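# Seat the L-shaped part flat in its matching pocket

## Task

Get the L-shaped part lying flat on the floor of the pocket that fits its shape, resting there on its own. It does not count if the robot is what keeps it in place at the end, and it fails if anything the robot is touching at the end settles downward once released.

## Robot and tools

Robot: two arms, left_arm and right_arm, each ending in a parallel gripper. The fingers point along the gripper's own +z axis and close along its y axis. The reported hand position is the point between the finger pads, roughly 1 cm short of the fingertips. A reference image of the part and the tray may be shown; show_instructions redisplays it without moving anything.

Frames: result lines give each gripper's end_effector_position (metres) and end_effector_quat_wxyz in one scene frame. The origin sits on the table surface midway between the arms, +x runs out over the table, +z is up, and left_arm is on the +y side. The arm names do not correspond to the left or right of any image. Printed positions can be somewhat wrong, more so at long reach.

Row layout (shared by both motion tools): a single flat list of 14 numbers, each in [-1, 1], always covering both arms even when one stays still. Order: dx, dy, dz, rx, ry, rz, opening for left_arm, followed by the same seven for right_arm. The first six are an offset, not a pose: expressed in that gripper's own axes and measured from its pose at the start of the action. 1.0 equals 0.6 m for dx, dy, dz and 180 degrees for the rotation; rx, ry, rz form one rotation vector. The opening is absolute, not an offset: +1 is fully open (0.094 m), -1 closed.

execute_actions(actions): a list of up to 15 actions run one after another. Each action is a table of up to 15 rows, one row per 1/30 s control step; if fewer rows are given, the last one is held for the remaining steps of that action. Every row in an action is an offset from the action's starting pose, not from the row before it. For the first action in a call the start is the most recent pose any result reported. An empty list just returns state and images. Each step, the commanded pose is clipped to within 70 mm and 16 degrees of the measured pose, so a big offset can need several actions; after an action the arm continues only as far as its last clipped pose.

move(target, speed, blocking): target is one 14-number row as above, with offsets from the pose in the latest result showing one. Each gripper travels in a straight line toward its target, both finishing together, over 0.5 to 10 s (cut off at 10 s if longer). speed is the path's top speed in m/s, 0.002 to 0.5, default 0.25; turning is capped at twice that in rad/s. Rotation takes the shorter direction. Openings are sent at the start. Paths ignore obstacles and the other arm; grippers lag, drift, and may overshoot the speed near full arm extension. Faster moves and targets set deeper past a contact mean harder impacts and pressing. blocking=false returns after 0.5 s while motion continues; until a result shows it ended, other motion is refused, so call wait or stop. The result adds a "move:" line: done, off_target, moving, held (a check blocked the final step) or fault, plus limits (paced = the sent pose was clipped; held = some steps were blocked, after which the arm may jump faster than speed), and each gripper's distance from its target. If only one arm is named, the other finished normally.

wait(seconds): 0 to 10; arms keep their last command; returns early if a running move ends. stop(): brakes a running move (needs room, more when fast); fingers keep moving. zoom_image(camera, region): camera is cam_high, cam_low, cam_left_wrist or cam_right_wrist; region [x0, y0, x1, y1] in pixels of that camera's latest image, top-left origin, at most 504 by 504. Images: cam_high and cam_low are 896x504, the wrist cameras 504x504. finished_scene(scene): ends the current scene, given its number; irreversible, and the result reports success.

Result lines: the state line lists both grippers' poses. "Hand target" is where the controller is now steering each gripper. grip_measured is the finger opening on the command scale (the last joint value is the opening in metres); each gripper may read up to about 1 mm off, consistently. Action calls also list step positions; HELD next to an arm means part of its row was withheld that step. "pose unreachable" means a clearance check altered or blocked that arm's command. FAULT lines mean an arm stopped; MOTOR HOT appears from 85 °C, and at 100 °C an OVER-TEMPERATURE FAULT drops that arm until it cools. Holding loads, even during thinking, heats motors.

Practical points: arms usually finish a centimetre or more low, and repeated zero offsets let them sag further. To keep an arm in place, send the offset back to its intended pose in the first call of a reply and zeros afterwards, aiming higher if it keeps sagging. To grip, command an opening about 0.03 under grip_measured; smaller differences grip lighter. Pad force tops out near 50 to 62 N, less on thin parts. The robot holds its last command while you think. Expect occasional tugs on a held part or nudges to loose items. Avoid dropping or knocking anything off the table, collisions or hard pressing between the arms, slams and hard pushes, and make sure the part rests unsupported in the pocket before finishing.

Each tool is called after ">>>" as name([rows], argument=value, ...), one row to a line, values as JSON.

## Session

>>> show_instructions()

>>> execute_actions(actions=[])

Reference images for this scene: L-shaped part and pocket tray page 1.

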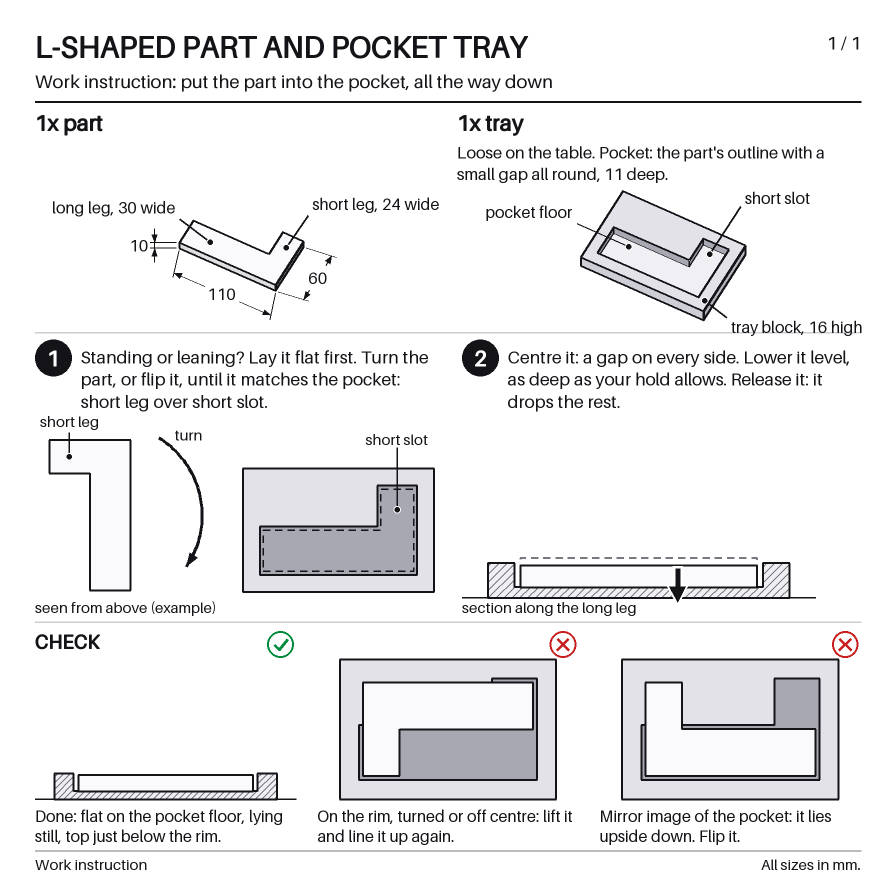

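Scene clock: 0.00 s.
left_arm: end_effector_position=(+0.5268, +0.5668, +0.1711) grip_measured=+1.000 end_effector_quat_wxyz=(-0.033, -0.628, +0.777, +0.021) | right_arm: end_effector_position=(+0.1547, +0.1691, +0.3653) grip_measured=+1.000 end_effector_quat_wxyz=(-0.060, -0.229, +0.866, +0.441)
Joint positions: left_arm=[ 0.395  1.87   1.723 -1.498 -0.021 -0.961  0.094] | right_arm=[ 1.045  1.441  1.472 -0.918 -0.679  0.791  0.094]
Joint velocities: left_arm=[-0.005 -0.005  0.017 -0.017 -0.022 -0.022  0.   ] | right_arm=[ 0.005 -0.015  0.012 -0.007  0.037 -0.007  0.   ]
Hand target (left_arm): +0.534, +0.570, +0.182; -0.019, -0.629, +0.777, +0.017
Hand target (right_arm): +0.156, +0.172, +0.386; -0.047, -0.235, +0.858, +0.455

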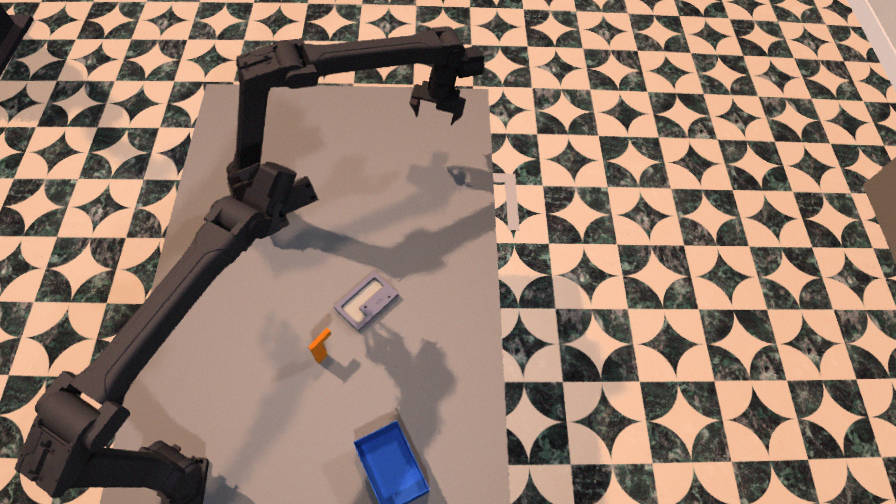

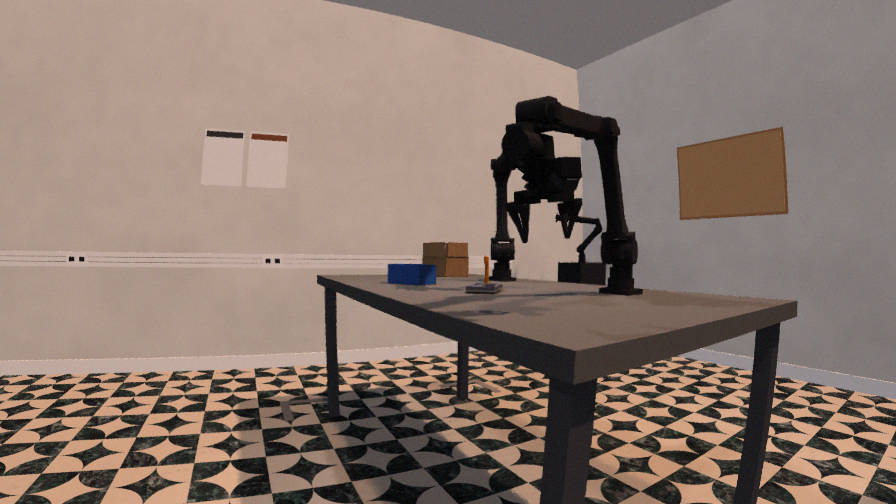

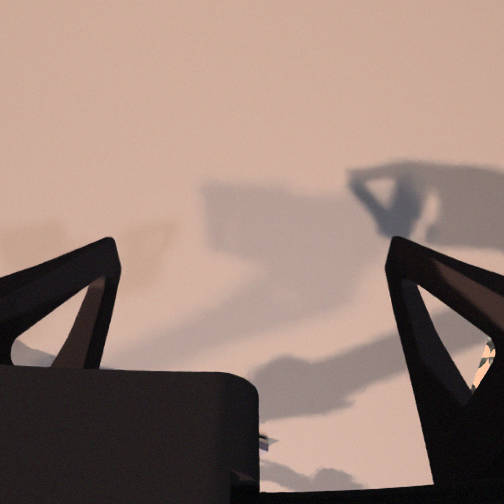

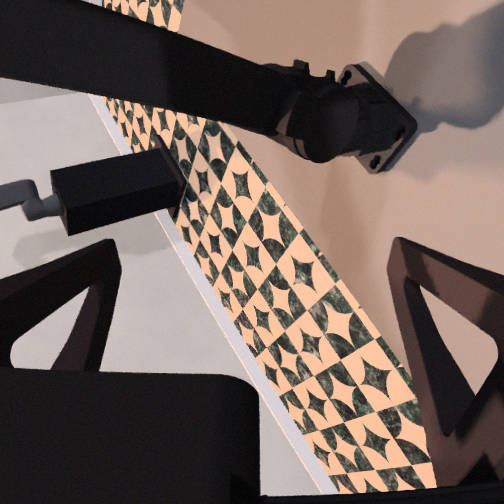

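>>> zoom_image(camera="cam_high", region=[290, 260, 420, 390])

>>> zoom_image(camera="cam_low", region=[450, 240, 520, 300])

Region (290, 260, 420, 390) of cam_high's 896x504 image, scaled by 3.877, with more detail than that image has.

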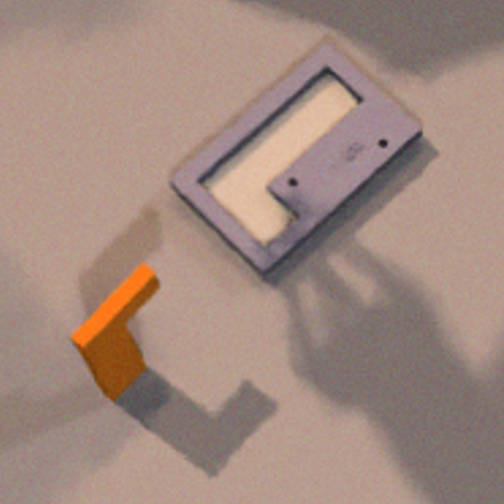

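Region (450, 240, 520, 300) of cam_low's 896x504 image, scaled by 7.200, with more detail than that image has; it fills the top 432 rows of this view, and the rest is white.

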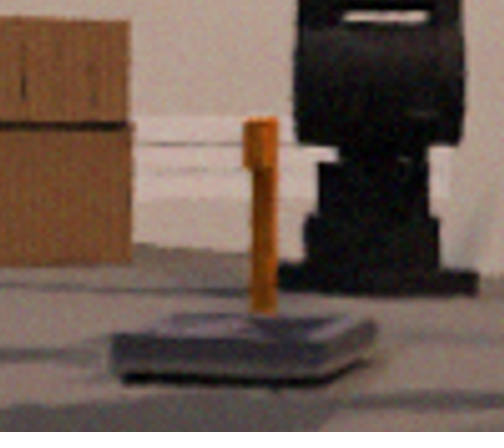

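>>> move(target=[1.0,0.25,0.165,0.4742,-0.2926,0.5356,0.4,-0.0202,-0.5442,-0.7228,0.0375,-0.3023,0.2310,1.0], speed=0.5)

Scene clock: 15.67 s.
left_arm: end_effector_position=(+0.2502, +0.0101, +0.1090) grip_measured=+0.402 end_effector_quat_wxyz=(+0.608, +0.254, +0.714, -0.237) | right_arm: end_effector_position=(+0.3987, -0.3056, +0.3400) grip_measured=+1.000 end_effector_quat_wxyz=(+0.174, +0.312, +0.853, +0.379)
Joint positions: left_arm=[-1.129  1.513  0.231  1.121 -0.406 -0.094  0.066] | right_arm=[-0.11   1.086  1.124 -0.975 -0.628  0.817  0.094]
Joint velocities: left_arm=[-0.005 -0.005  0.002 -0.002 -0.022  0.022 -0.   ] | right_arm=[-0.005 -0.015  0.017 -0.002 -0.022  0.022  0.   ]
Hand target (left_arm): +0.253, -0.002, +0.120; +0.619, +0.252, +0.702, -0.247
Hand target (right_arm): +0.406, -0.308, +0.368; +0.202, +0.298, +0.850, +0.385
Off the commanded pose (left_arm): 0.011 m, 3 deg.
Off the commanded pose (right_arm): 0.032 m, 4 deg.
move: off_target (left_arm, right_arm)

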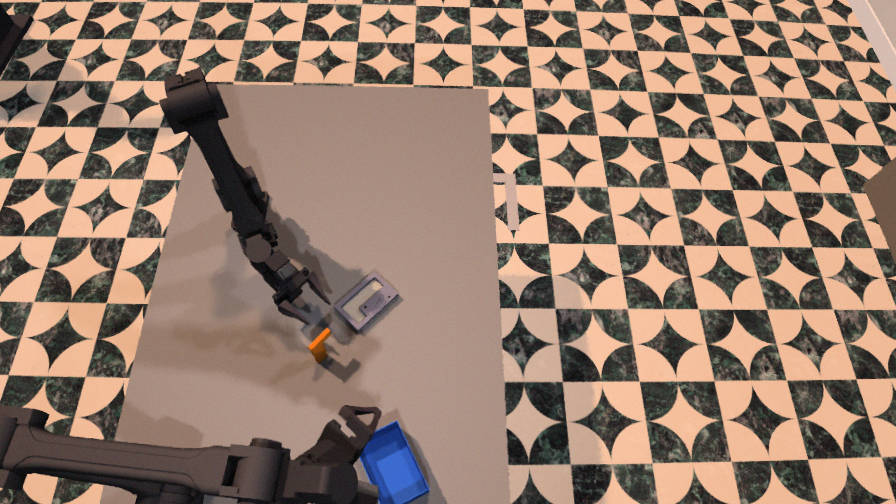

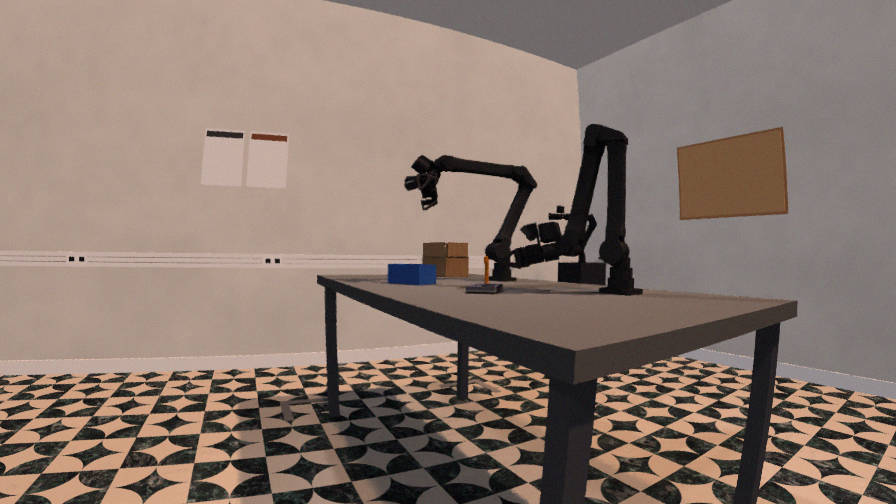

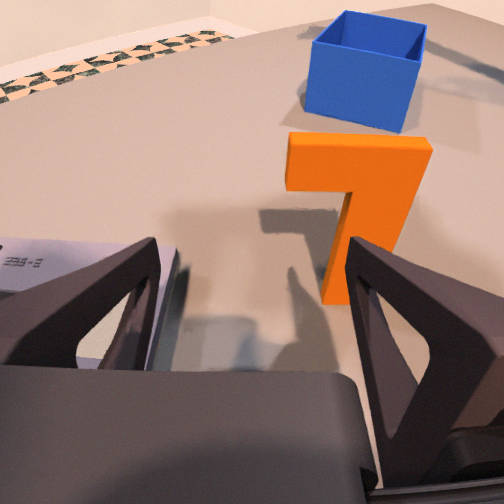

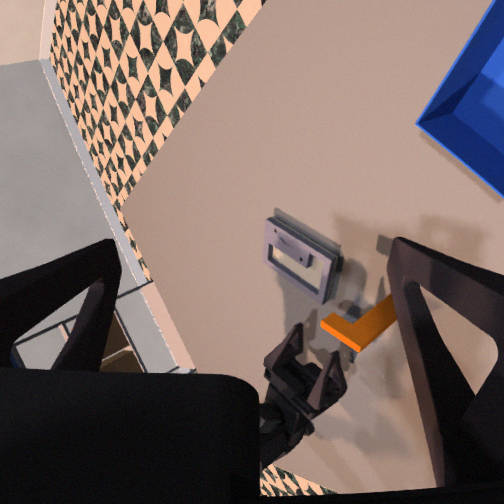

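>>> zoom_image(camera="cam_left_wrist", region=[260, 110, 460, 320])

Region (260, 110, 460, 320) of cam_left_wrist's 504x504 image, scaled by 2.400, with more detail than that image has; it fills the left 480 columns of this view, and the rest is white.

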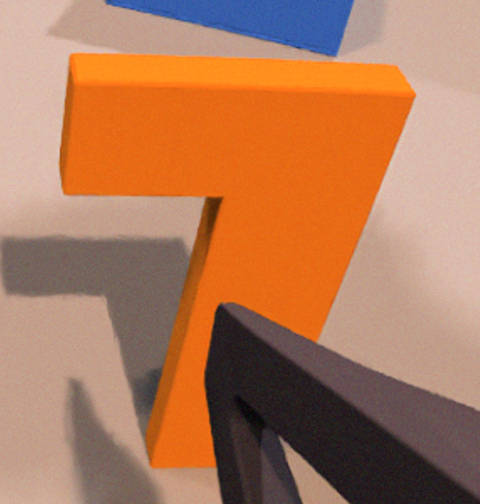

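>>> move(target=[0.0299,-0.1078,0.0808,0.0064,-0.0095,0.0086,0.4,-0.0145,0.038,-0.026,-0.011,-0.011,-0.013,1.0], speed=0.15)

Scene clock: 22.53 s.
left_arm: end_effector_position=(+0.2417, -0.0599, +0.0787) grip_measured=+0.402 end_effector_quat_wxyz=(+0.611, +0.266, +0.708, -0.233) | right_arm: end_effector_position=(+0.3987, -0.3056, +0.3400) grip_measured=+1.000 end_effector_quat_wxyz=(+0.174, +0.312, +0.853, +0.379)
Joint positions: left_arm=[-1.246  1.759  0.394  1.198 -0.511 -0.086  0.066] | right_arm=[-0.11   1.086  1.124 -0.975 -0.628  0.817  0.094]
Joint velocities: left_arm=[-0.005  0.005  0.007  0.002 -0.037 -0.007 -0.   ] | right_arm=[-0.024 -0.015  0.007  0.012 -0.007 -0.007  0.   ]
Hand target (left_arm): +0.240, -0.069, +0.085; +0.618, +0.265, +0.700, -0.241
Hand target (right_arm): +0.405, -0.308, +0.368; +0.202, +0.299, +0.850, +0.385
Off the commanded pose (left_arm): 0.012 m, 2 deg.
Off the commanded pose (right_arm): 0.029 m, 4 deg.
move: off_target (left_arm, right_arm)

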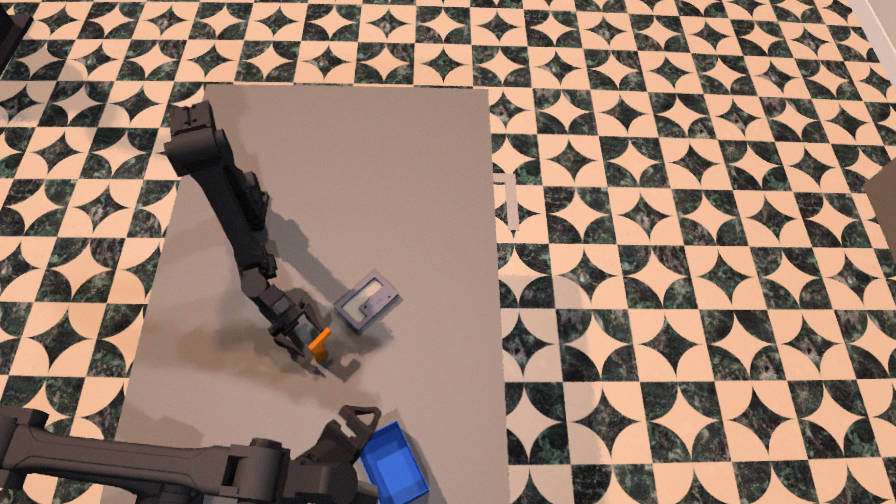

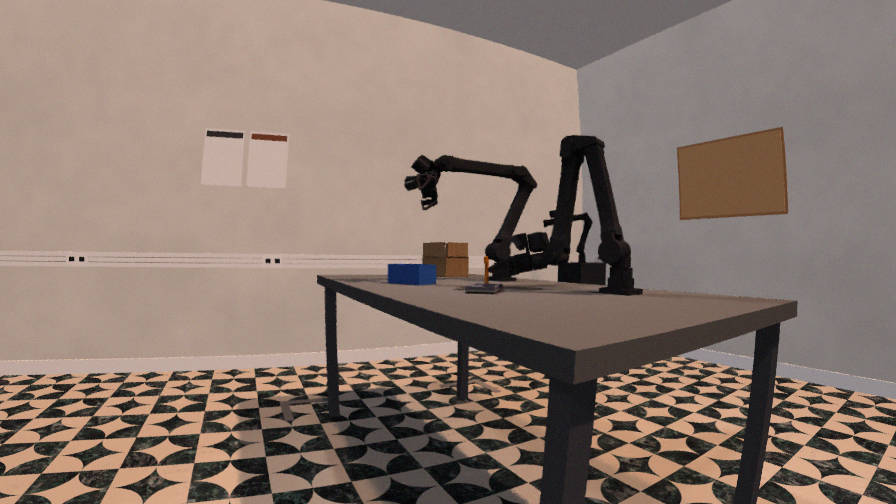

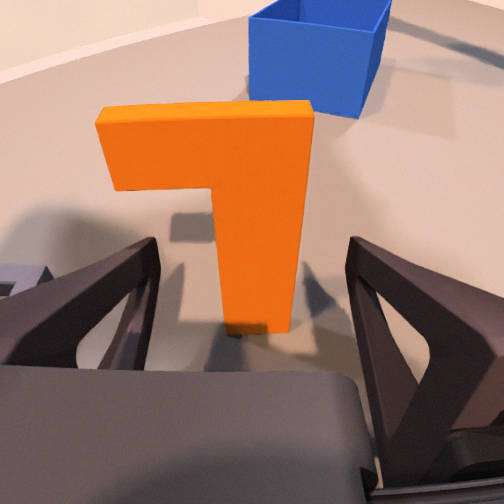

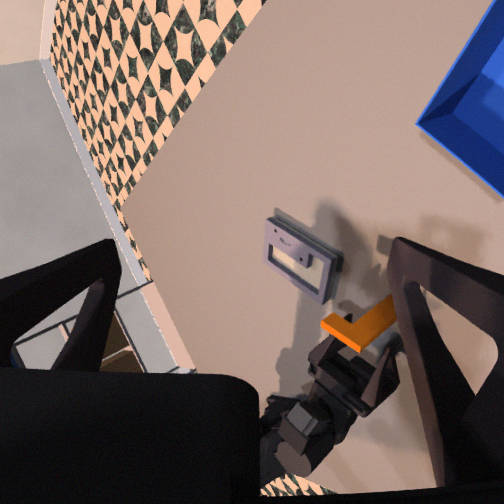

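>>> zoom_image(camera="cam_left_wrist", region=[80, 90, 380, 350])

>>> zoom_image(camera="cam_low", region=[470, 250, 520, 295])

Region (80, 90, 380, 350) of cam_left_wrist's 504x504 image, scaled by 1.680, with more detail than that image has; it fills the top 437 rows of this view, and the rest is white.

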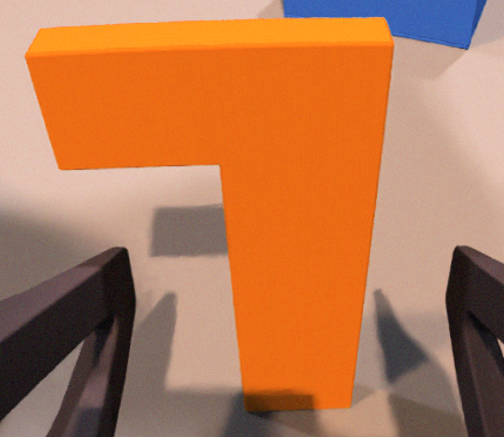

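Region (470, 250, 520, 295) of cam_low's 896x504 image, scaled by 10.080, with more detail than that image has; it fills the top 454 rows of this view, and the rest is white.

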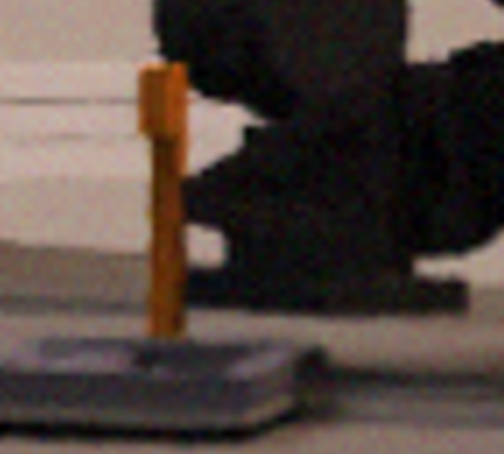

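>>> execute_actions([
  [[-0.0117,-0.0136,0.0079,0.0026,-0.0078,-0.0012,0.35,-0.0145,0.038,-0.026,-0.011,-0.011,-0.013,1.0],[-0.012,-0.0139,0.0095,0.0019,-0.0078,-0.0012,0.3,-0.0145,0.038,-0.026,-0.011,-0.011,-0.013,1.0],[-0.0122,-0.0143,0.0112,0.0013,-0.0078,-0.0012,0.25,-0.0145,0.038,-0.026,-0.011,-0.011,-0.013,1.0],[-0.0124,-0.0146,0.0128,0.0007,-0.0078,-0.0012,0.2,-0.0145,0.038,-0.026,-0.011,-0.011,-0.013,1.0],[-0.0127,-0.0149,0.0144,0.0,-0.0078,-0.0012,0.15,-0.0145,0.038,-0.026,-0.011,-0.011,-0.013,1.0],[-0.0129,-0.0152,0.016,-0.0006,-0.0078,-0.0012,0.1,-0.0145,0.038,-0.026,-0.011,-0.011,-0.013,1.0],[-0.0131,-0.0155,0.0176,-0.0012,-0.0078,-0.0012,0.1,-0.0145,0.038,-0.026,-0.011,-0.011,-0.013,1.0],[-0.0133,-0.0159,0.0193,-0.0018,-0.0078,-0.0012,0.1,-0.0145,0.038,-0.026,-0.011,-0.011,-0.013,1.0],[-0.0136,-0.0162,0.0209,-0.0025,-0.0078,-0.0012,0.1,-0.0145,0.038,-0.026,-0.011,-0.011,-0.013,1.0],[-0.0138,-0.0165,0.0225,-0.0031,-0.0078,-0.0012,0.1,-0.0145,0.038,-0.026,-0.011,-0.011,-0.013,1.0]],
])

Scene clock: 26.03 s.
left_arm: end_effector_position=(+0.2471, -0.0671, +0.0861) grip_measured=+0.102 end_effector_quat_wxyz=(+0.620, +0.254, +0.705, -0.233) | right_arm: end_effector_position=(+0.3987, -0.3056, +0.3400) grip_measured=+1.000 end_effector_quat_wxyz=(+0.174, +0.312, +0.853, +0.379)
Joint positions: left_arm=[-1.246  1.759  0.419  1.198 -0.53  -0.086  0.052] | right_arm=[-0.11   1.086  1.124 -0.975 -0.628  0.817  0.094]
Joint velocities: left_arm=[-0.015 -0.015  0.012 -0.007 -0.037 -0.051 -0.   ] | right_arm=[-0.005  0.005 -0.012 -0.007 -0.022  0.022  0.   ]
Hand target (left_arm): +0.246, -0.077, +0.085; +0.620, +0.259, +0.702, -0.234
Hand target (right_arm): +0.405, -0.308, +0.368; +0.202, +0.299, +0.850, +0.385
Off the commanded pose (left_arm): 0.010 m, 1 deg.
Off the commanded pose (right_arm): 0.029 m, 4 deg.
Step readings (end_effector_position):
0: left_arm (+0.2417, -0.0599, +0.0787) | right_arm (+0.3987, -0.3056, +0.3400)
1: left_arm (+0.2418, -0.0599, +0.0787) | right_arm (+0.3987, -0.3056, +0.3400)
2: left_arm (+0.2420, -0.0597, +0.0787) | right_arm (+0.3987, -0.3056, +0.3400)
4: left_arm (+0.2424, -0.0592, +0.0788) | right_arm (+0.3987, -0.3056, +0.3400)
8: left_arm (+0.2442, -0.0609, +0.0810) | right_arm (+0.3987, -0.3056, +0.3400)
15: end_effector_position above

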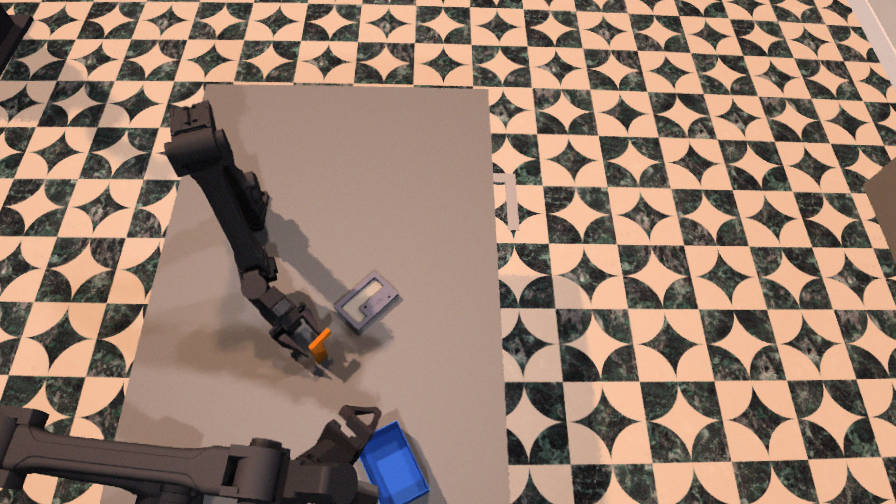

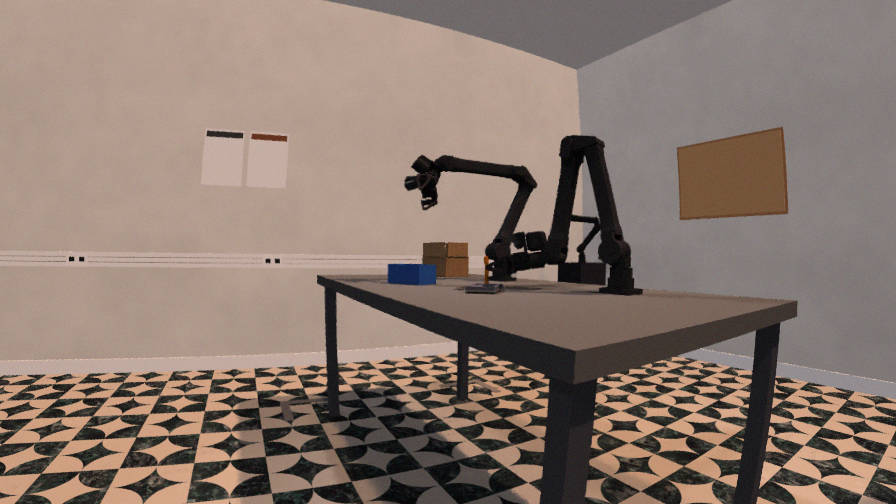

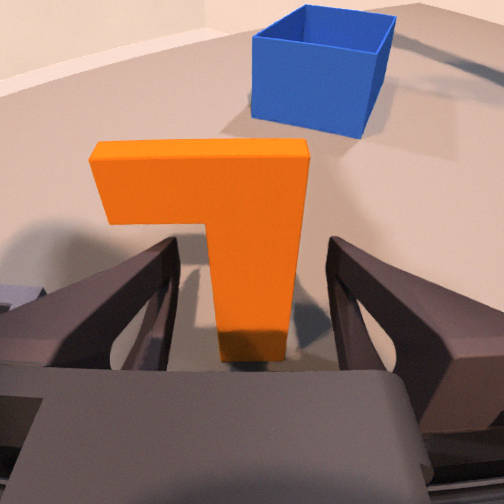

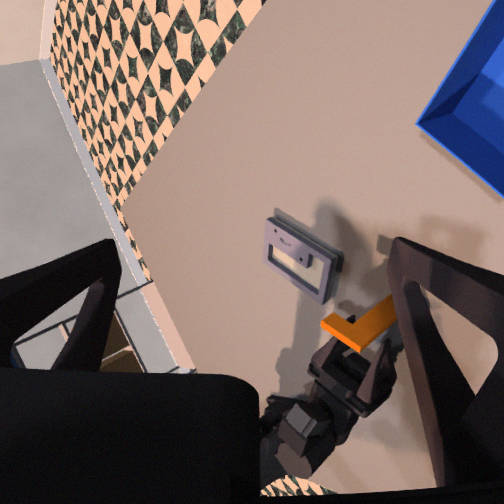

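>>> execute_actions([
  [[0.002,-0.0135,0.0105,0.0025,-0.0006,0.0029,0.05,-0.0145,0.038,-0.026,-0.011,-0.011,-0.013,1.0],[0.0031,-0.0135,0.0114,0.002,-0.0003,0.0031,0.0,-0.0145,0.038,-0.026,-0.011,-0.011,-0.013,1.0],[0.0042,-0.0136,0.0124,0.0015,0.0,0.0033,-0.05,-0.0145,0.038,-0.026,-0.011,-0.011,-0.013,1.0],[0.0054,-0.0136,0.0134,0.001,0.0004,0.0035,-0.1,-0.0145,0.038,-0.026,-0.011,-0.011,-0.013,1.0],[0.0065,-0.0136,0.0143,0.0006,0.0007,0.0036,-0.15,-0.0145,0.038,-0.026,-0.011,-0.011,-0.013,1.0],[0.0076,-0.0136,0.0153,0.0001,0.001,0.0038,-0.15,-0.0145,0.038,-0.026,-0.011,-0.011,-0.013,1.0],[0.0087,-0.0137,0.0162,-0.0004,0.0013,0.004,-0.15,-0.0145,0.038,-0.026,-0.011,-0.011,-0.013,1.0],[0.0098,-0.0137,0.0172,-0.0009,0.0016,0.0042,-0.15,-0.0145,0.038,-0.026,-0.011,-0.011,-0.013,1.0]],
])

Scene clock: 28.97 s.
left_arm: end_effector_position=(+0.2490, -0.0690, +0.0781) grip_measured=-0.148 end_effector_quat_wxyz=(+0.618, +0.256, +0.708, -0.226) | right_arm: end_effector_position=(+0.3987, -0.3056, +0.3400) grip_measured=+1.000 end_effector_quat_wxyz=(+0.174, +0.312, +0.853, +0.379)
Joint positions: left_arm=[-1.246  1.785  0.43   1.198 -0.538 -0.086  0.04 ] | right_arm=[-0.11   1.086  1.124 -0.975 -0.628  0.817  0.094]
Joint velocities: left_arm=[-0.015 -0.015  0.002  0.002 -0.066  0.007  0.001] | right_arm=[ 0.005 -0.005  0.002  0.002  0.022 -0.007  0.   ]
Hand target (left_arm): +0.249, -0.079, +0.079; +0.620, +0.259, +0.705, -0.228
Hand target (right_arm): +0.405, -0.308, +0.368; +0.202, +0.299, +0.850, +0.385
Off the commanded pose (left_arm): 0.011 m, 1 deg.
Off the commanded pose (right_arm): 0.029 m, 4 deg.
Step readings (end_effector_position):
0: left_arm (+0.2471, -0.0670, +0.0856) | right_arm (+0.3987, -0.3056, +0.3400)
1: left_arm (+0.2471, -0.0670, +0.0855) | right_arm (+0.3987, -0.3056, +0.3400)
2: left_arm (+0.2471, -0.0669, +0.0853) | right_arm (+0.3987, -0.3056, +0.3400)
4: left_arm (+0.2472, -0.0667, +0.0840) | right_arm (+0.3987, -0.3056, +0.3400)
8: left_arm (+0.2482, -0.0672, +0.0800) | right_arm (+0.3987, -0.3056, +0.3400)
15: end_effector_position above

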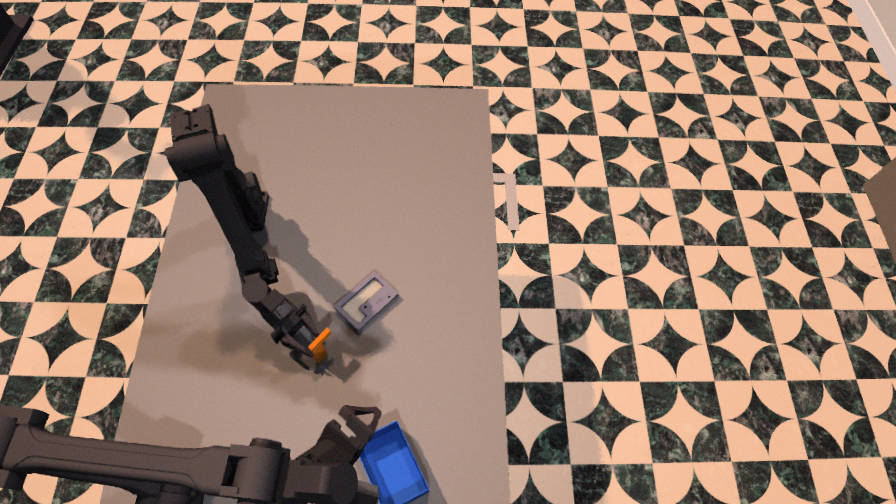

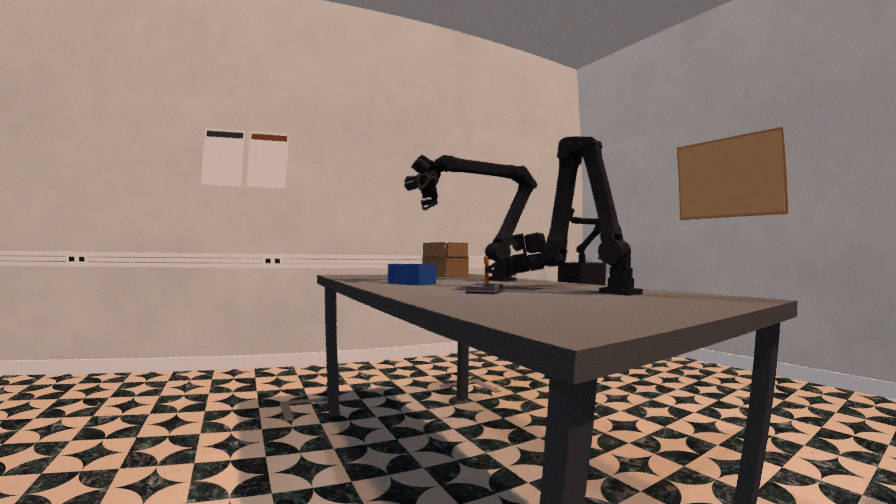

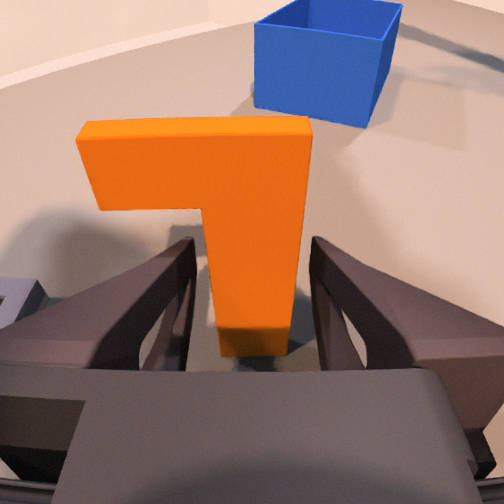

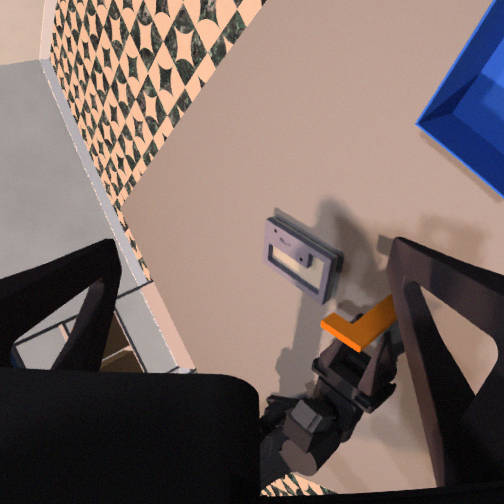

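>>> zoom_image(camera="cam_left_wrist", region=[60, 100, 340, 370])

>>> zoom_image(camera="cam_right_wrist", region=[310, 280, 410, 380])

Region (60, 100, 340, 370) of cam_left_wrist's 504x504 image, scaled by 1.800, with more detail than that image has; it fills the top 486 rows of this view, and the rest is white.

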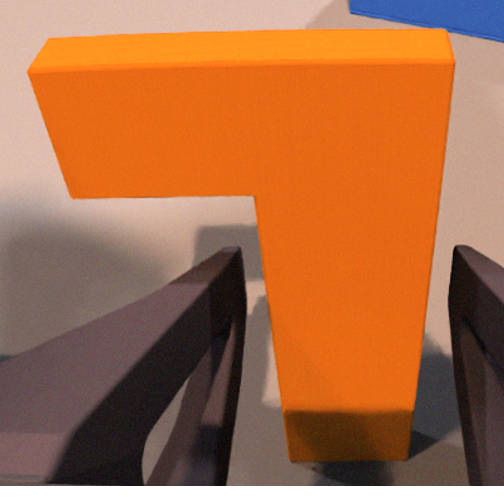

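Region (310, 280, 410, 380) of cam_right_wrist's 504x504 image, scaled by 5.040, with more detail than that image has.

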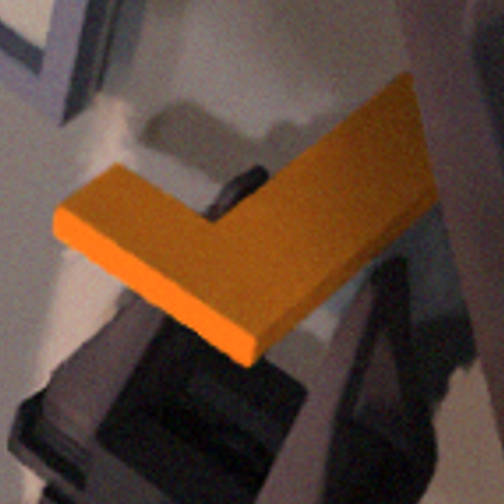

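>>> execute_actions([
  [[-0.0035,-0.013,0.0105,0.0017,-0.0027,0.0017,-0.2,-0.0145,0.038,-0.026,-0.011,-0.011,-0.013,1.0],[-0.0035,-0.013,0.0105,0.0017,-0.0027,0.0017,-0.25,-0.0145,0.038,-0.026,-0.011,-0.011,-0.013,1.0],[-0.0035,-0.013,0.0105,0.0017,-0.0027,0.0017,-0.29,-0.0145,0.038,-0.026,-0.011,-0.011,-0.013,1.0],[-0.0035,-0.013,0.0105,0.0017,-0.0027,0.0017,-0.315,-0.0145,0.038,-0.026,-0.011,-0.011,-0.013,1.0],[-0.0035,-0.013,0.0105,0.0017,-0.0027,0.0017,-0.33,-0.0145,0.038,-0.026,-0.011,-0.011,-0.013,1.0],[-0.0035,-0.013,0.0105,0.0017,-0.0027,0.0017,-0.34,-0.0145,0.038,-0.026,-0.011,-0.011,-0.013,1.0],[-0.0035,-0.013,0.0105,0.0017,-0.0027,0.0017,-0.35,-0.0145,0.038,-0.026,-0.011,-0.011,-0.013,1.0],[-0.0035,-0.013,0.0105,0.0017,-0.0027,0.0017,-0.36,-0.0145,0.038,-0.026,-0.011,-0.011,-0.013,1.0],[-0.0035,-0.013,0.0105,0.0017,-0.0027,0.0017,-0.37,-0.0145,0.038,-0.026,-0.011,-0.011,-0.013,1.0],[-0.0035,-0.013,0.0105,0.0017,-0.0027,0.0017,-0.38,-0.0145,0.038,-0.026,-0.011,-0.011,-0.013,1.0],[-0.0035,-0.013,0.0105,0.0017,-0.0027,0.0017,-0.39,-0.0145,0.038,-0.026,-0.011,-0.011,-0.013,1.0],[-0.0035,-0.013,0.0105,0.0017,-0.0027,0.0017,-0.40,-0.0145,0.038,-0.026,-0.011,-0.011,-0.013,1.0]],
])

Scene clock: 31.80 s.
left_arm: end_effector_position=(+0.2491, -0.0689, +0.0781) grip_measured=-0.374 end_effector_quat_wxyz=(+0.618, +0.256, +0.708, -0.226) | right_arm: end_effector_position=(+0.3987, -0.3056, +0.3400) grip_measured=+1.000 end_effector_quat_wxyz=(+0.174, +0.312, +0.853, +0.379)
Joint positions: left_arm=[-1.246  1.785  0.43   1.198 -0.539 -0.085  0.029] | right_arm=[-0.11   1.086  1.124 -0.975 -0.628  0.817  0.094]
Joint velocities: left_arm=[ 0.005  0.005 -0.007  0.002  0.007 -0.037 -0.   ] | right_arm=[-0.005  0.015  0.017 -0.007  0.007 -0.007  0.   ]
Hand target (left_arm): +0.249, -0.079, +0.079; +0.621, +0.258, +0.705, -0.228
Hand target (right_arm): +0.405, -0.308, +0.368; +0.202, +0.299, +0.850, +0.385
Off the commanded pose (left_arm): 0.010 m, 1 deg.
Off the commanded pose (right_arm): 0.029 m, 4 deg.
Step readings (end_effector_position):
0: left_arm (+0.2490, -0.0690, +0.0781) | right_arm (+0.3987, -0.3056, +0.3400)
1: left_arm (+0.2490, -0.0689, +0.0781) | right_arm (+0.3987, -0.3056, +0.3400)
2: left_arm (+0.2490, -0.0689, +0.0781) | right_arm (+0.3987, -0.3056, +0.3400)
4: left_arm (+0.2491, -0.0689, +0.0781) | right_arm (+0.3987, -0.3056, +0.3400)
8: left_arm (+0.2491, -0.0689, +0.0781) | right_arm (+0.3987, -0.3056, +0.3400)
15: end_effector_position above

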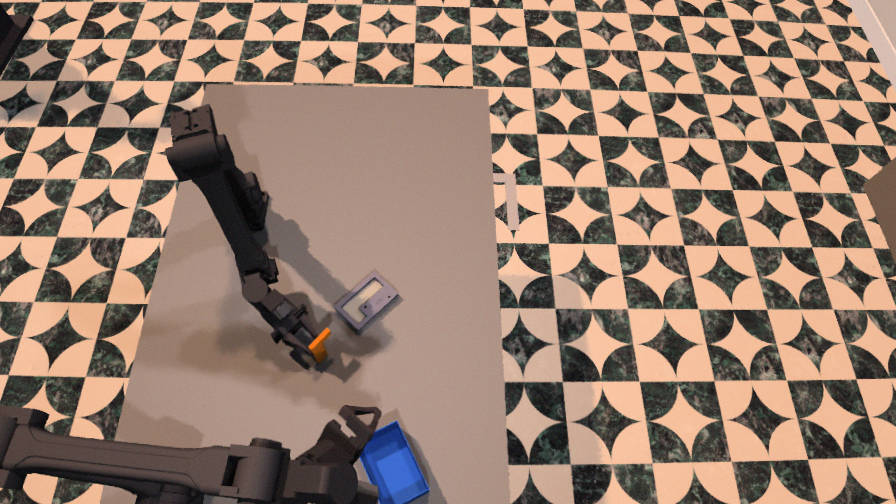

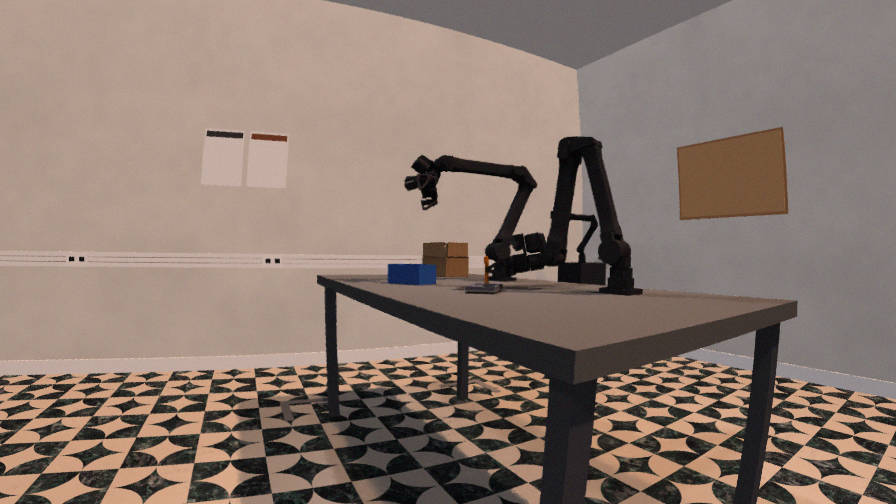

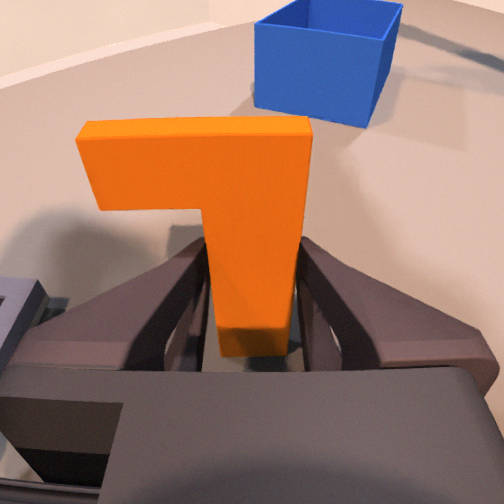

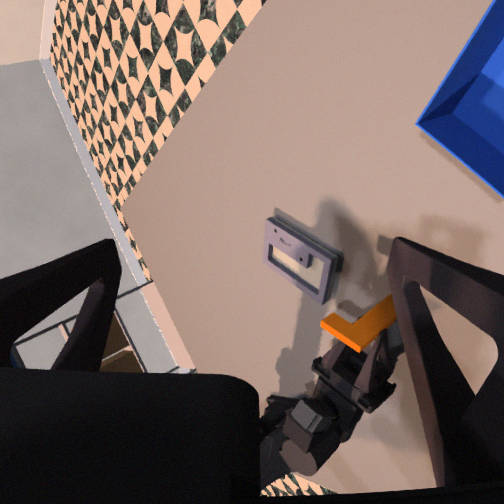

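>>> execute_actions([
  [[-0.0152,-0.014,0.0105,0.0021,-0.0073,-0.0011,-0.408,-0.0145,0.038,-0.026,-0.011,-0.011,-0.013,1.0],[-0.025,-0.0148,0.0105,0.0024,-0.0111,-0.0034,-0.408,-0.0145,0.038,-0.026,-0.011,-0.011,-0.013,1.0],[-0.0337,-0.0155,0.0105,0.0027,-0.0145,-0.0054,-0.408,-0.0145,0.038,-0.026,-0.011,-0.011,-0.013,1.0],[-0.0435,-0.0163,0.0105,0.0031,-0.0183,-0.0077,-0.408,-0.0145,0.038,-0.026,-0.011,-0.011,-0.013,1.0],[-0.0532,-0.0171,0.0105,0.0034,-0.0221,-0.01,-0.408,-0.0145,0.038,-0.026,-0.011,-0.011,-0.013,1.0],[-0.063,-0.0179,0.0105,0.0037,-0.0259,-0.0123,-0.408,-0.0145,0.038,-0.026,-0.011,-0.011,-0.013,1.0],[-0.0727,-0.0187,0.0105,0.004,-0.0297,-0.0146,-0.408,-0.0145,0.038,-0.026,-0.011,-0.011,-0.013,1.0],[-0.0815,-0.0194,0.0105,0.0043,-0.0331,-0.0167,-0.408,-0.0145,0.038,-0.026,-0.011,-0.011,-0.013,1.0],[-0.0893,-0.02,0.0105,0.0046,-0.0361,-0.0185,-0.408,-0.0145,0.038,-0.026,-0.011,-0.011,-0.013,1.0],[-0.0952,-0.0205,0.0105,0.0048,-0.0384,-0.0199,-0.408,-0.0145,0.038,-0.026,-0.011,-0.011,-0.013,1.0],[-0.0991,-0.0208,0.0105,0.0049,-0.0399,-0.0208,-0.408,-0.0145,0.038,-0.026,-0.011,-0.011,-0.013,1.0],[-0.101,-0.021,0.0105,0.005,-0.0407,-0.0213,-0.408,-0.0145,0.038,-0.026,-0.011,-0.011,-0.013,1.0]],
])

Scene clock: 35.07 s.
left_arm: end_effector_position=(+0.2517, -0.0762, +0.1234) grip_measured=-0.374 end_effector_quat_wxyz=(+0.642, +0.228, +0.686, -0.256) | right_arm: end_effector_position=(+0.3987, -0.3056, +0.3400) grip_measured=+1.000 end_effector_quat_wxyz=(+0.174, +0.312, +0.853, +0.379)
Joint positions: left_arm=[-1.246  1.694  0.443  1.198 -0.539 -0.085  0.029] | right_arm=[-0.11   1.086  1.124 -0.975 -0.628  0.817  0.094]
Joint velocities: left_arm=[-0.005 -0.054  0.061  0.002 -0.022 -0.022 -0.001] | right_arm=[-0.005 -0.015 -0.012 -0.027  0.037  0.037  0.   ]
Hand target (left_arm): +0.253, -0.087, +0.138; +0.652, +0.220, +0.675, -0.268
Hand target (right_arm): +0.405, -0.308, +0.368; +0.202, +0.299, +0.850, +0.385
Off the commanded pose (left_arm): 0.018 m, 2 deg.
Off the commanded pose (right_arm): 0.029 m, 4 deg.
Step readings (end_effector_position):
0: left_arm (+0.2491, -0.0689, +0.0781) | right_arm (+0.3987, -0.3056, +0.3400)
1: left_arm (+0.2491, -0.0689, +0.0781) | right_arm (+0.3987, -0.3056, +0.3400)
2: left_arm (+0.2491, -0.0688, +0.0781) | right_arm (+0.3987, -0.3056, +0.3400)
4: left_arm (+0.2492, -0.0689, +0.0790) | right_arm (+0.3987, -0.3056, +0.3400)
8: left_arm (+0.2496, -0.0701, +0.0913) | right_arm (+0.3987, -0.3056, +0.3400)
15: end_effector_position above

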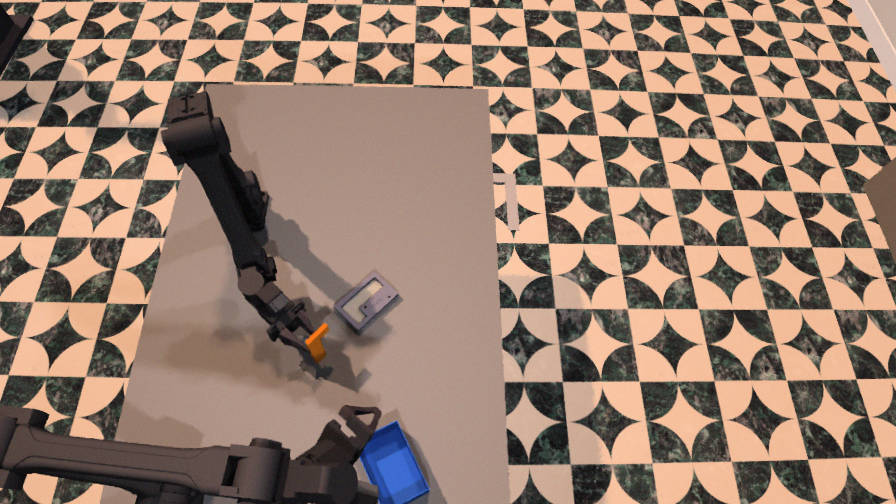

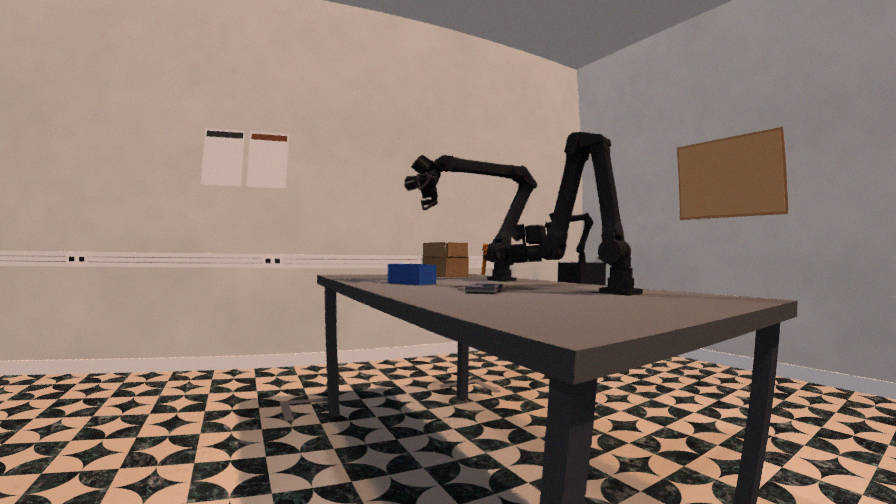

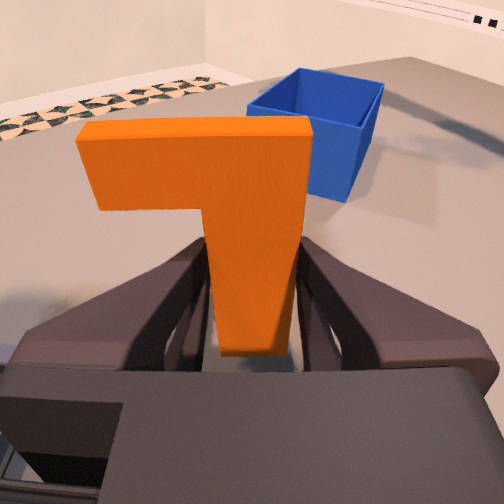

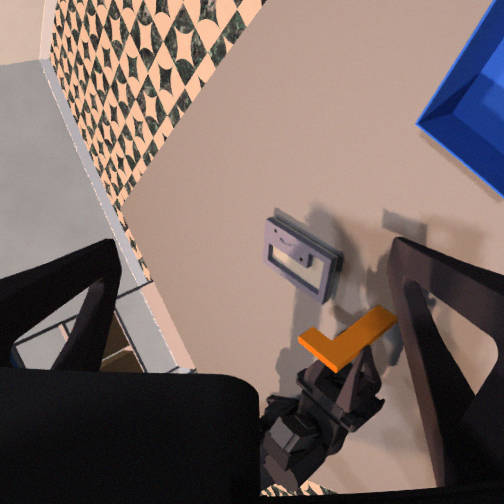

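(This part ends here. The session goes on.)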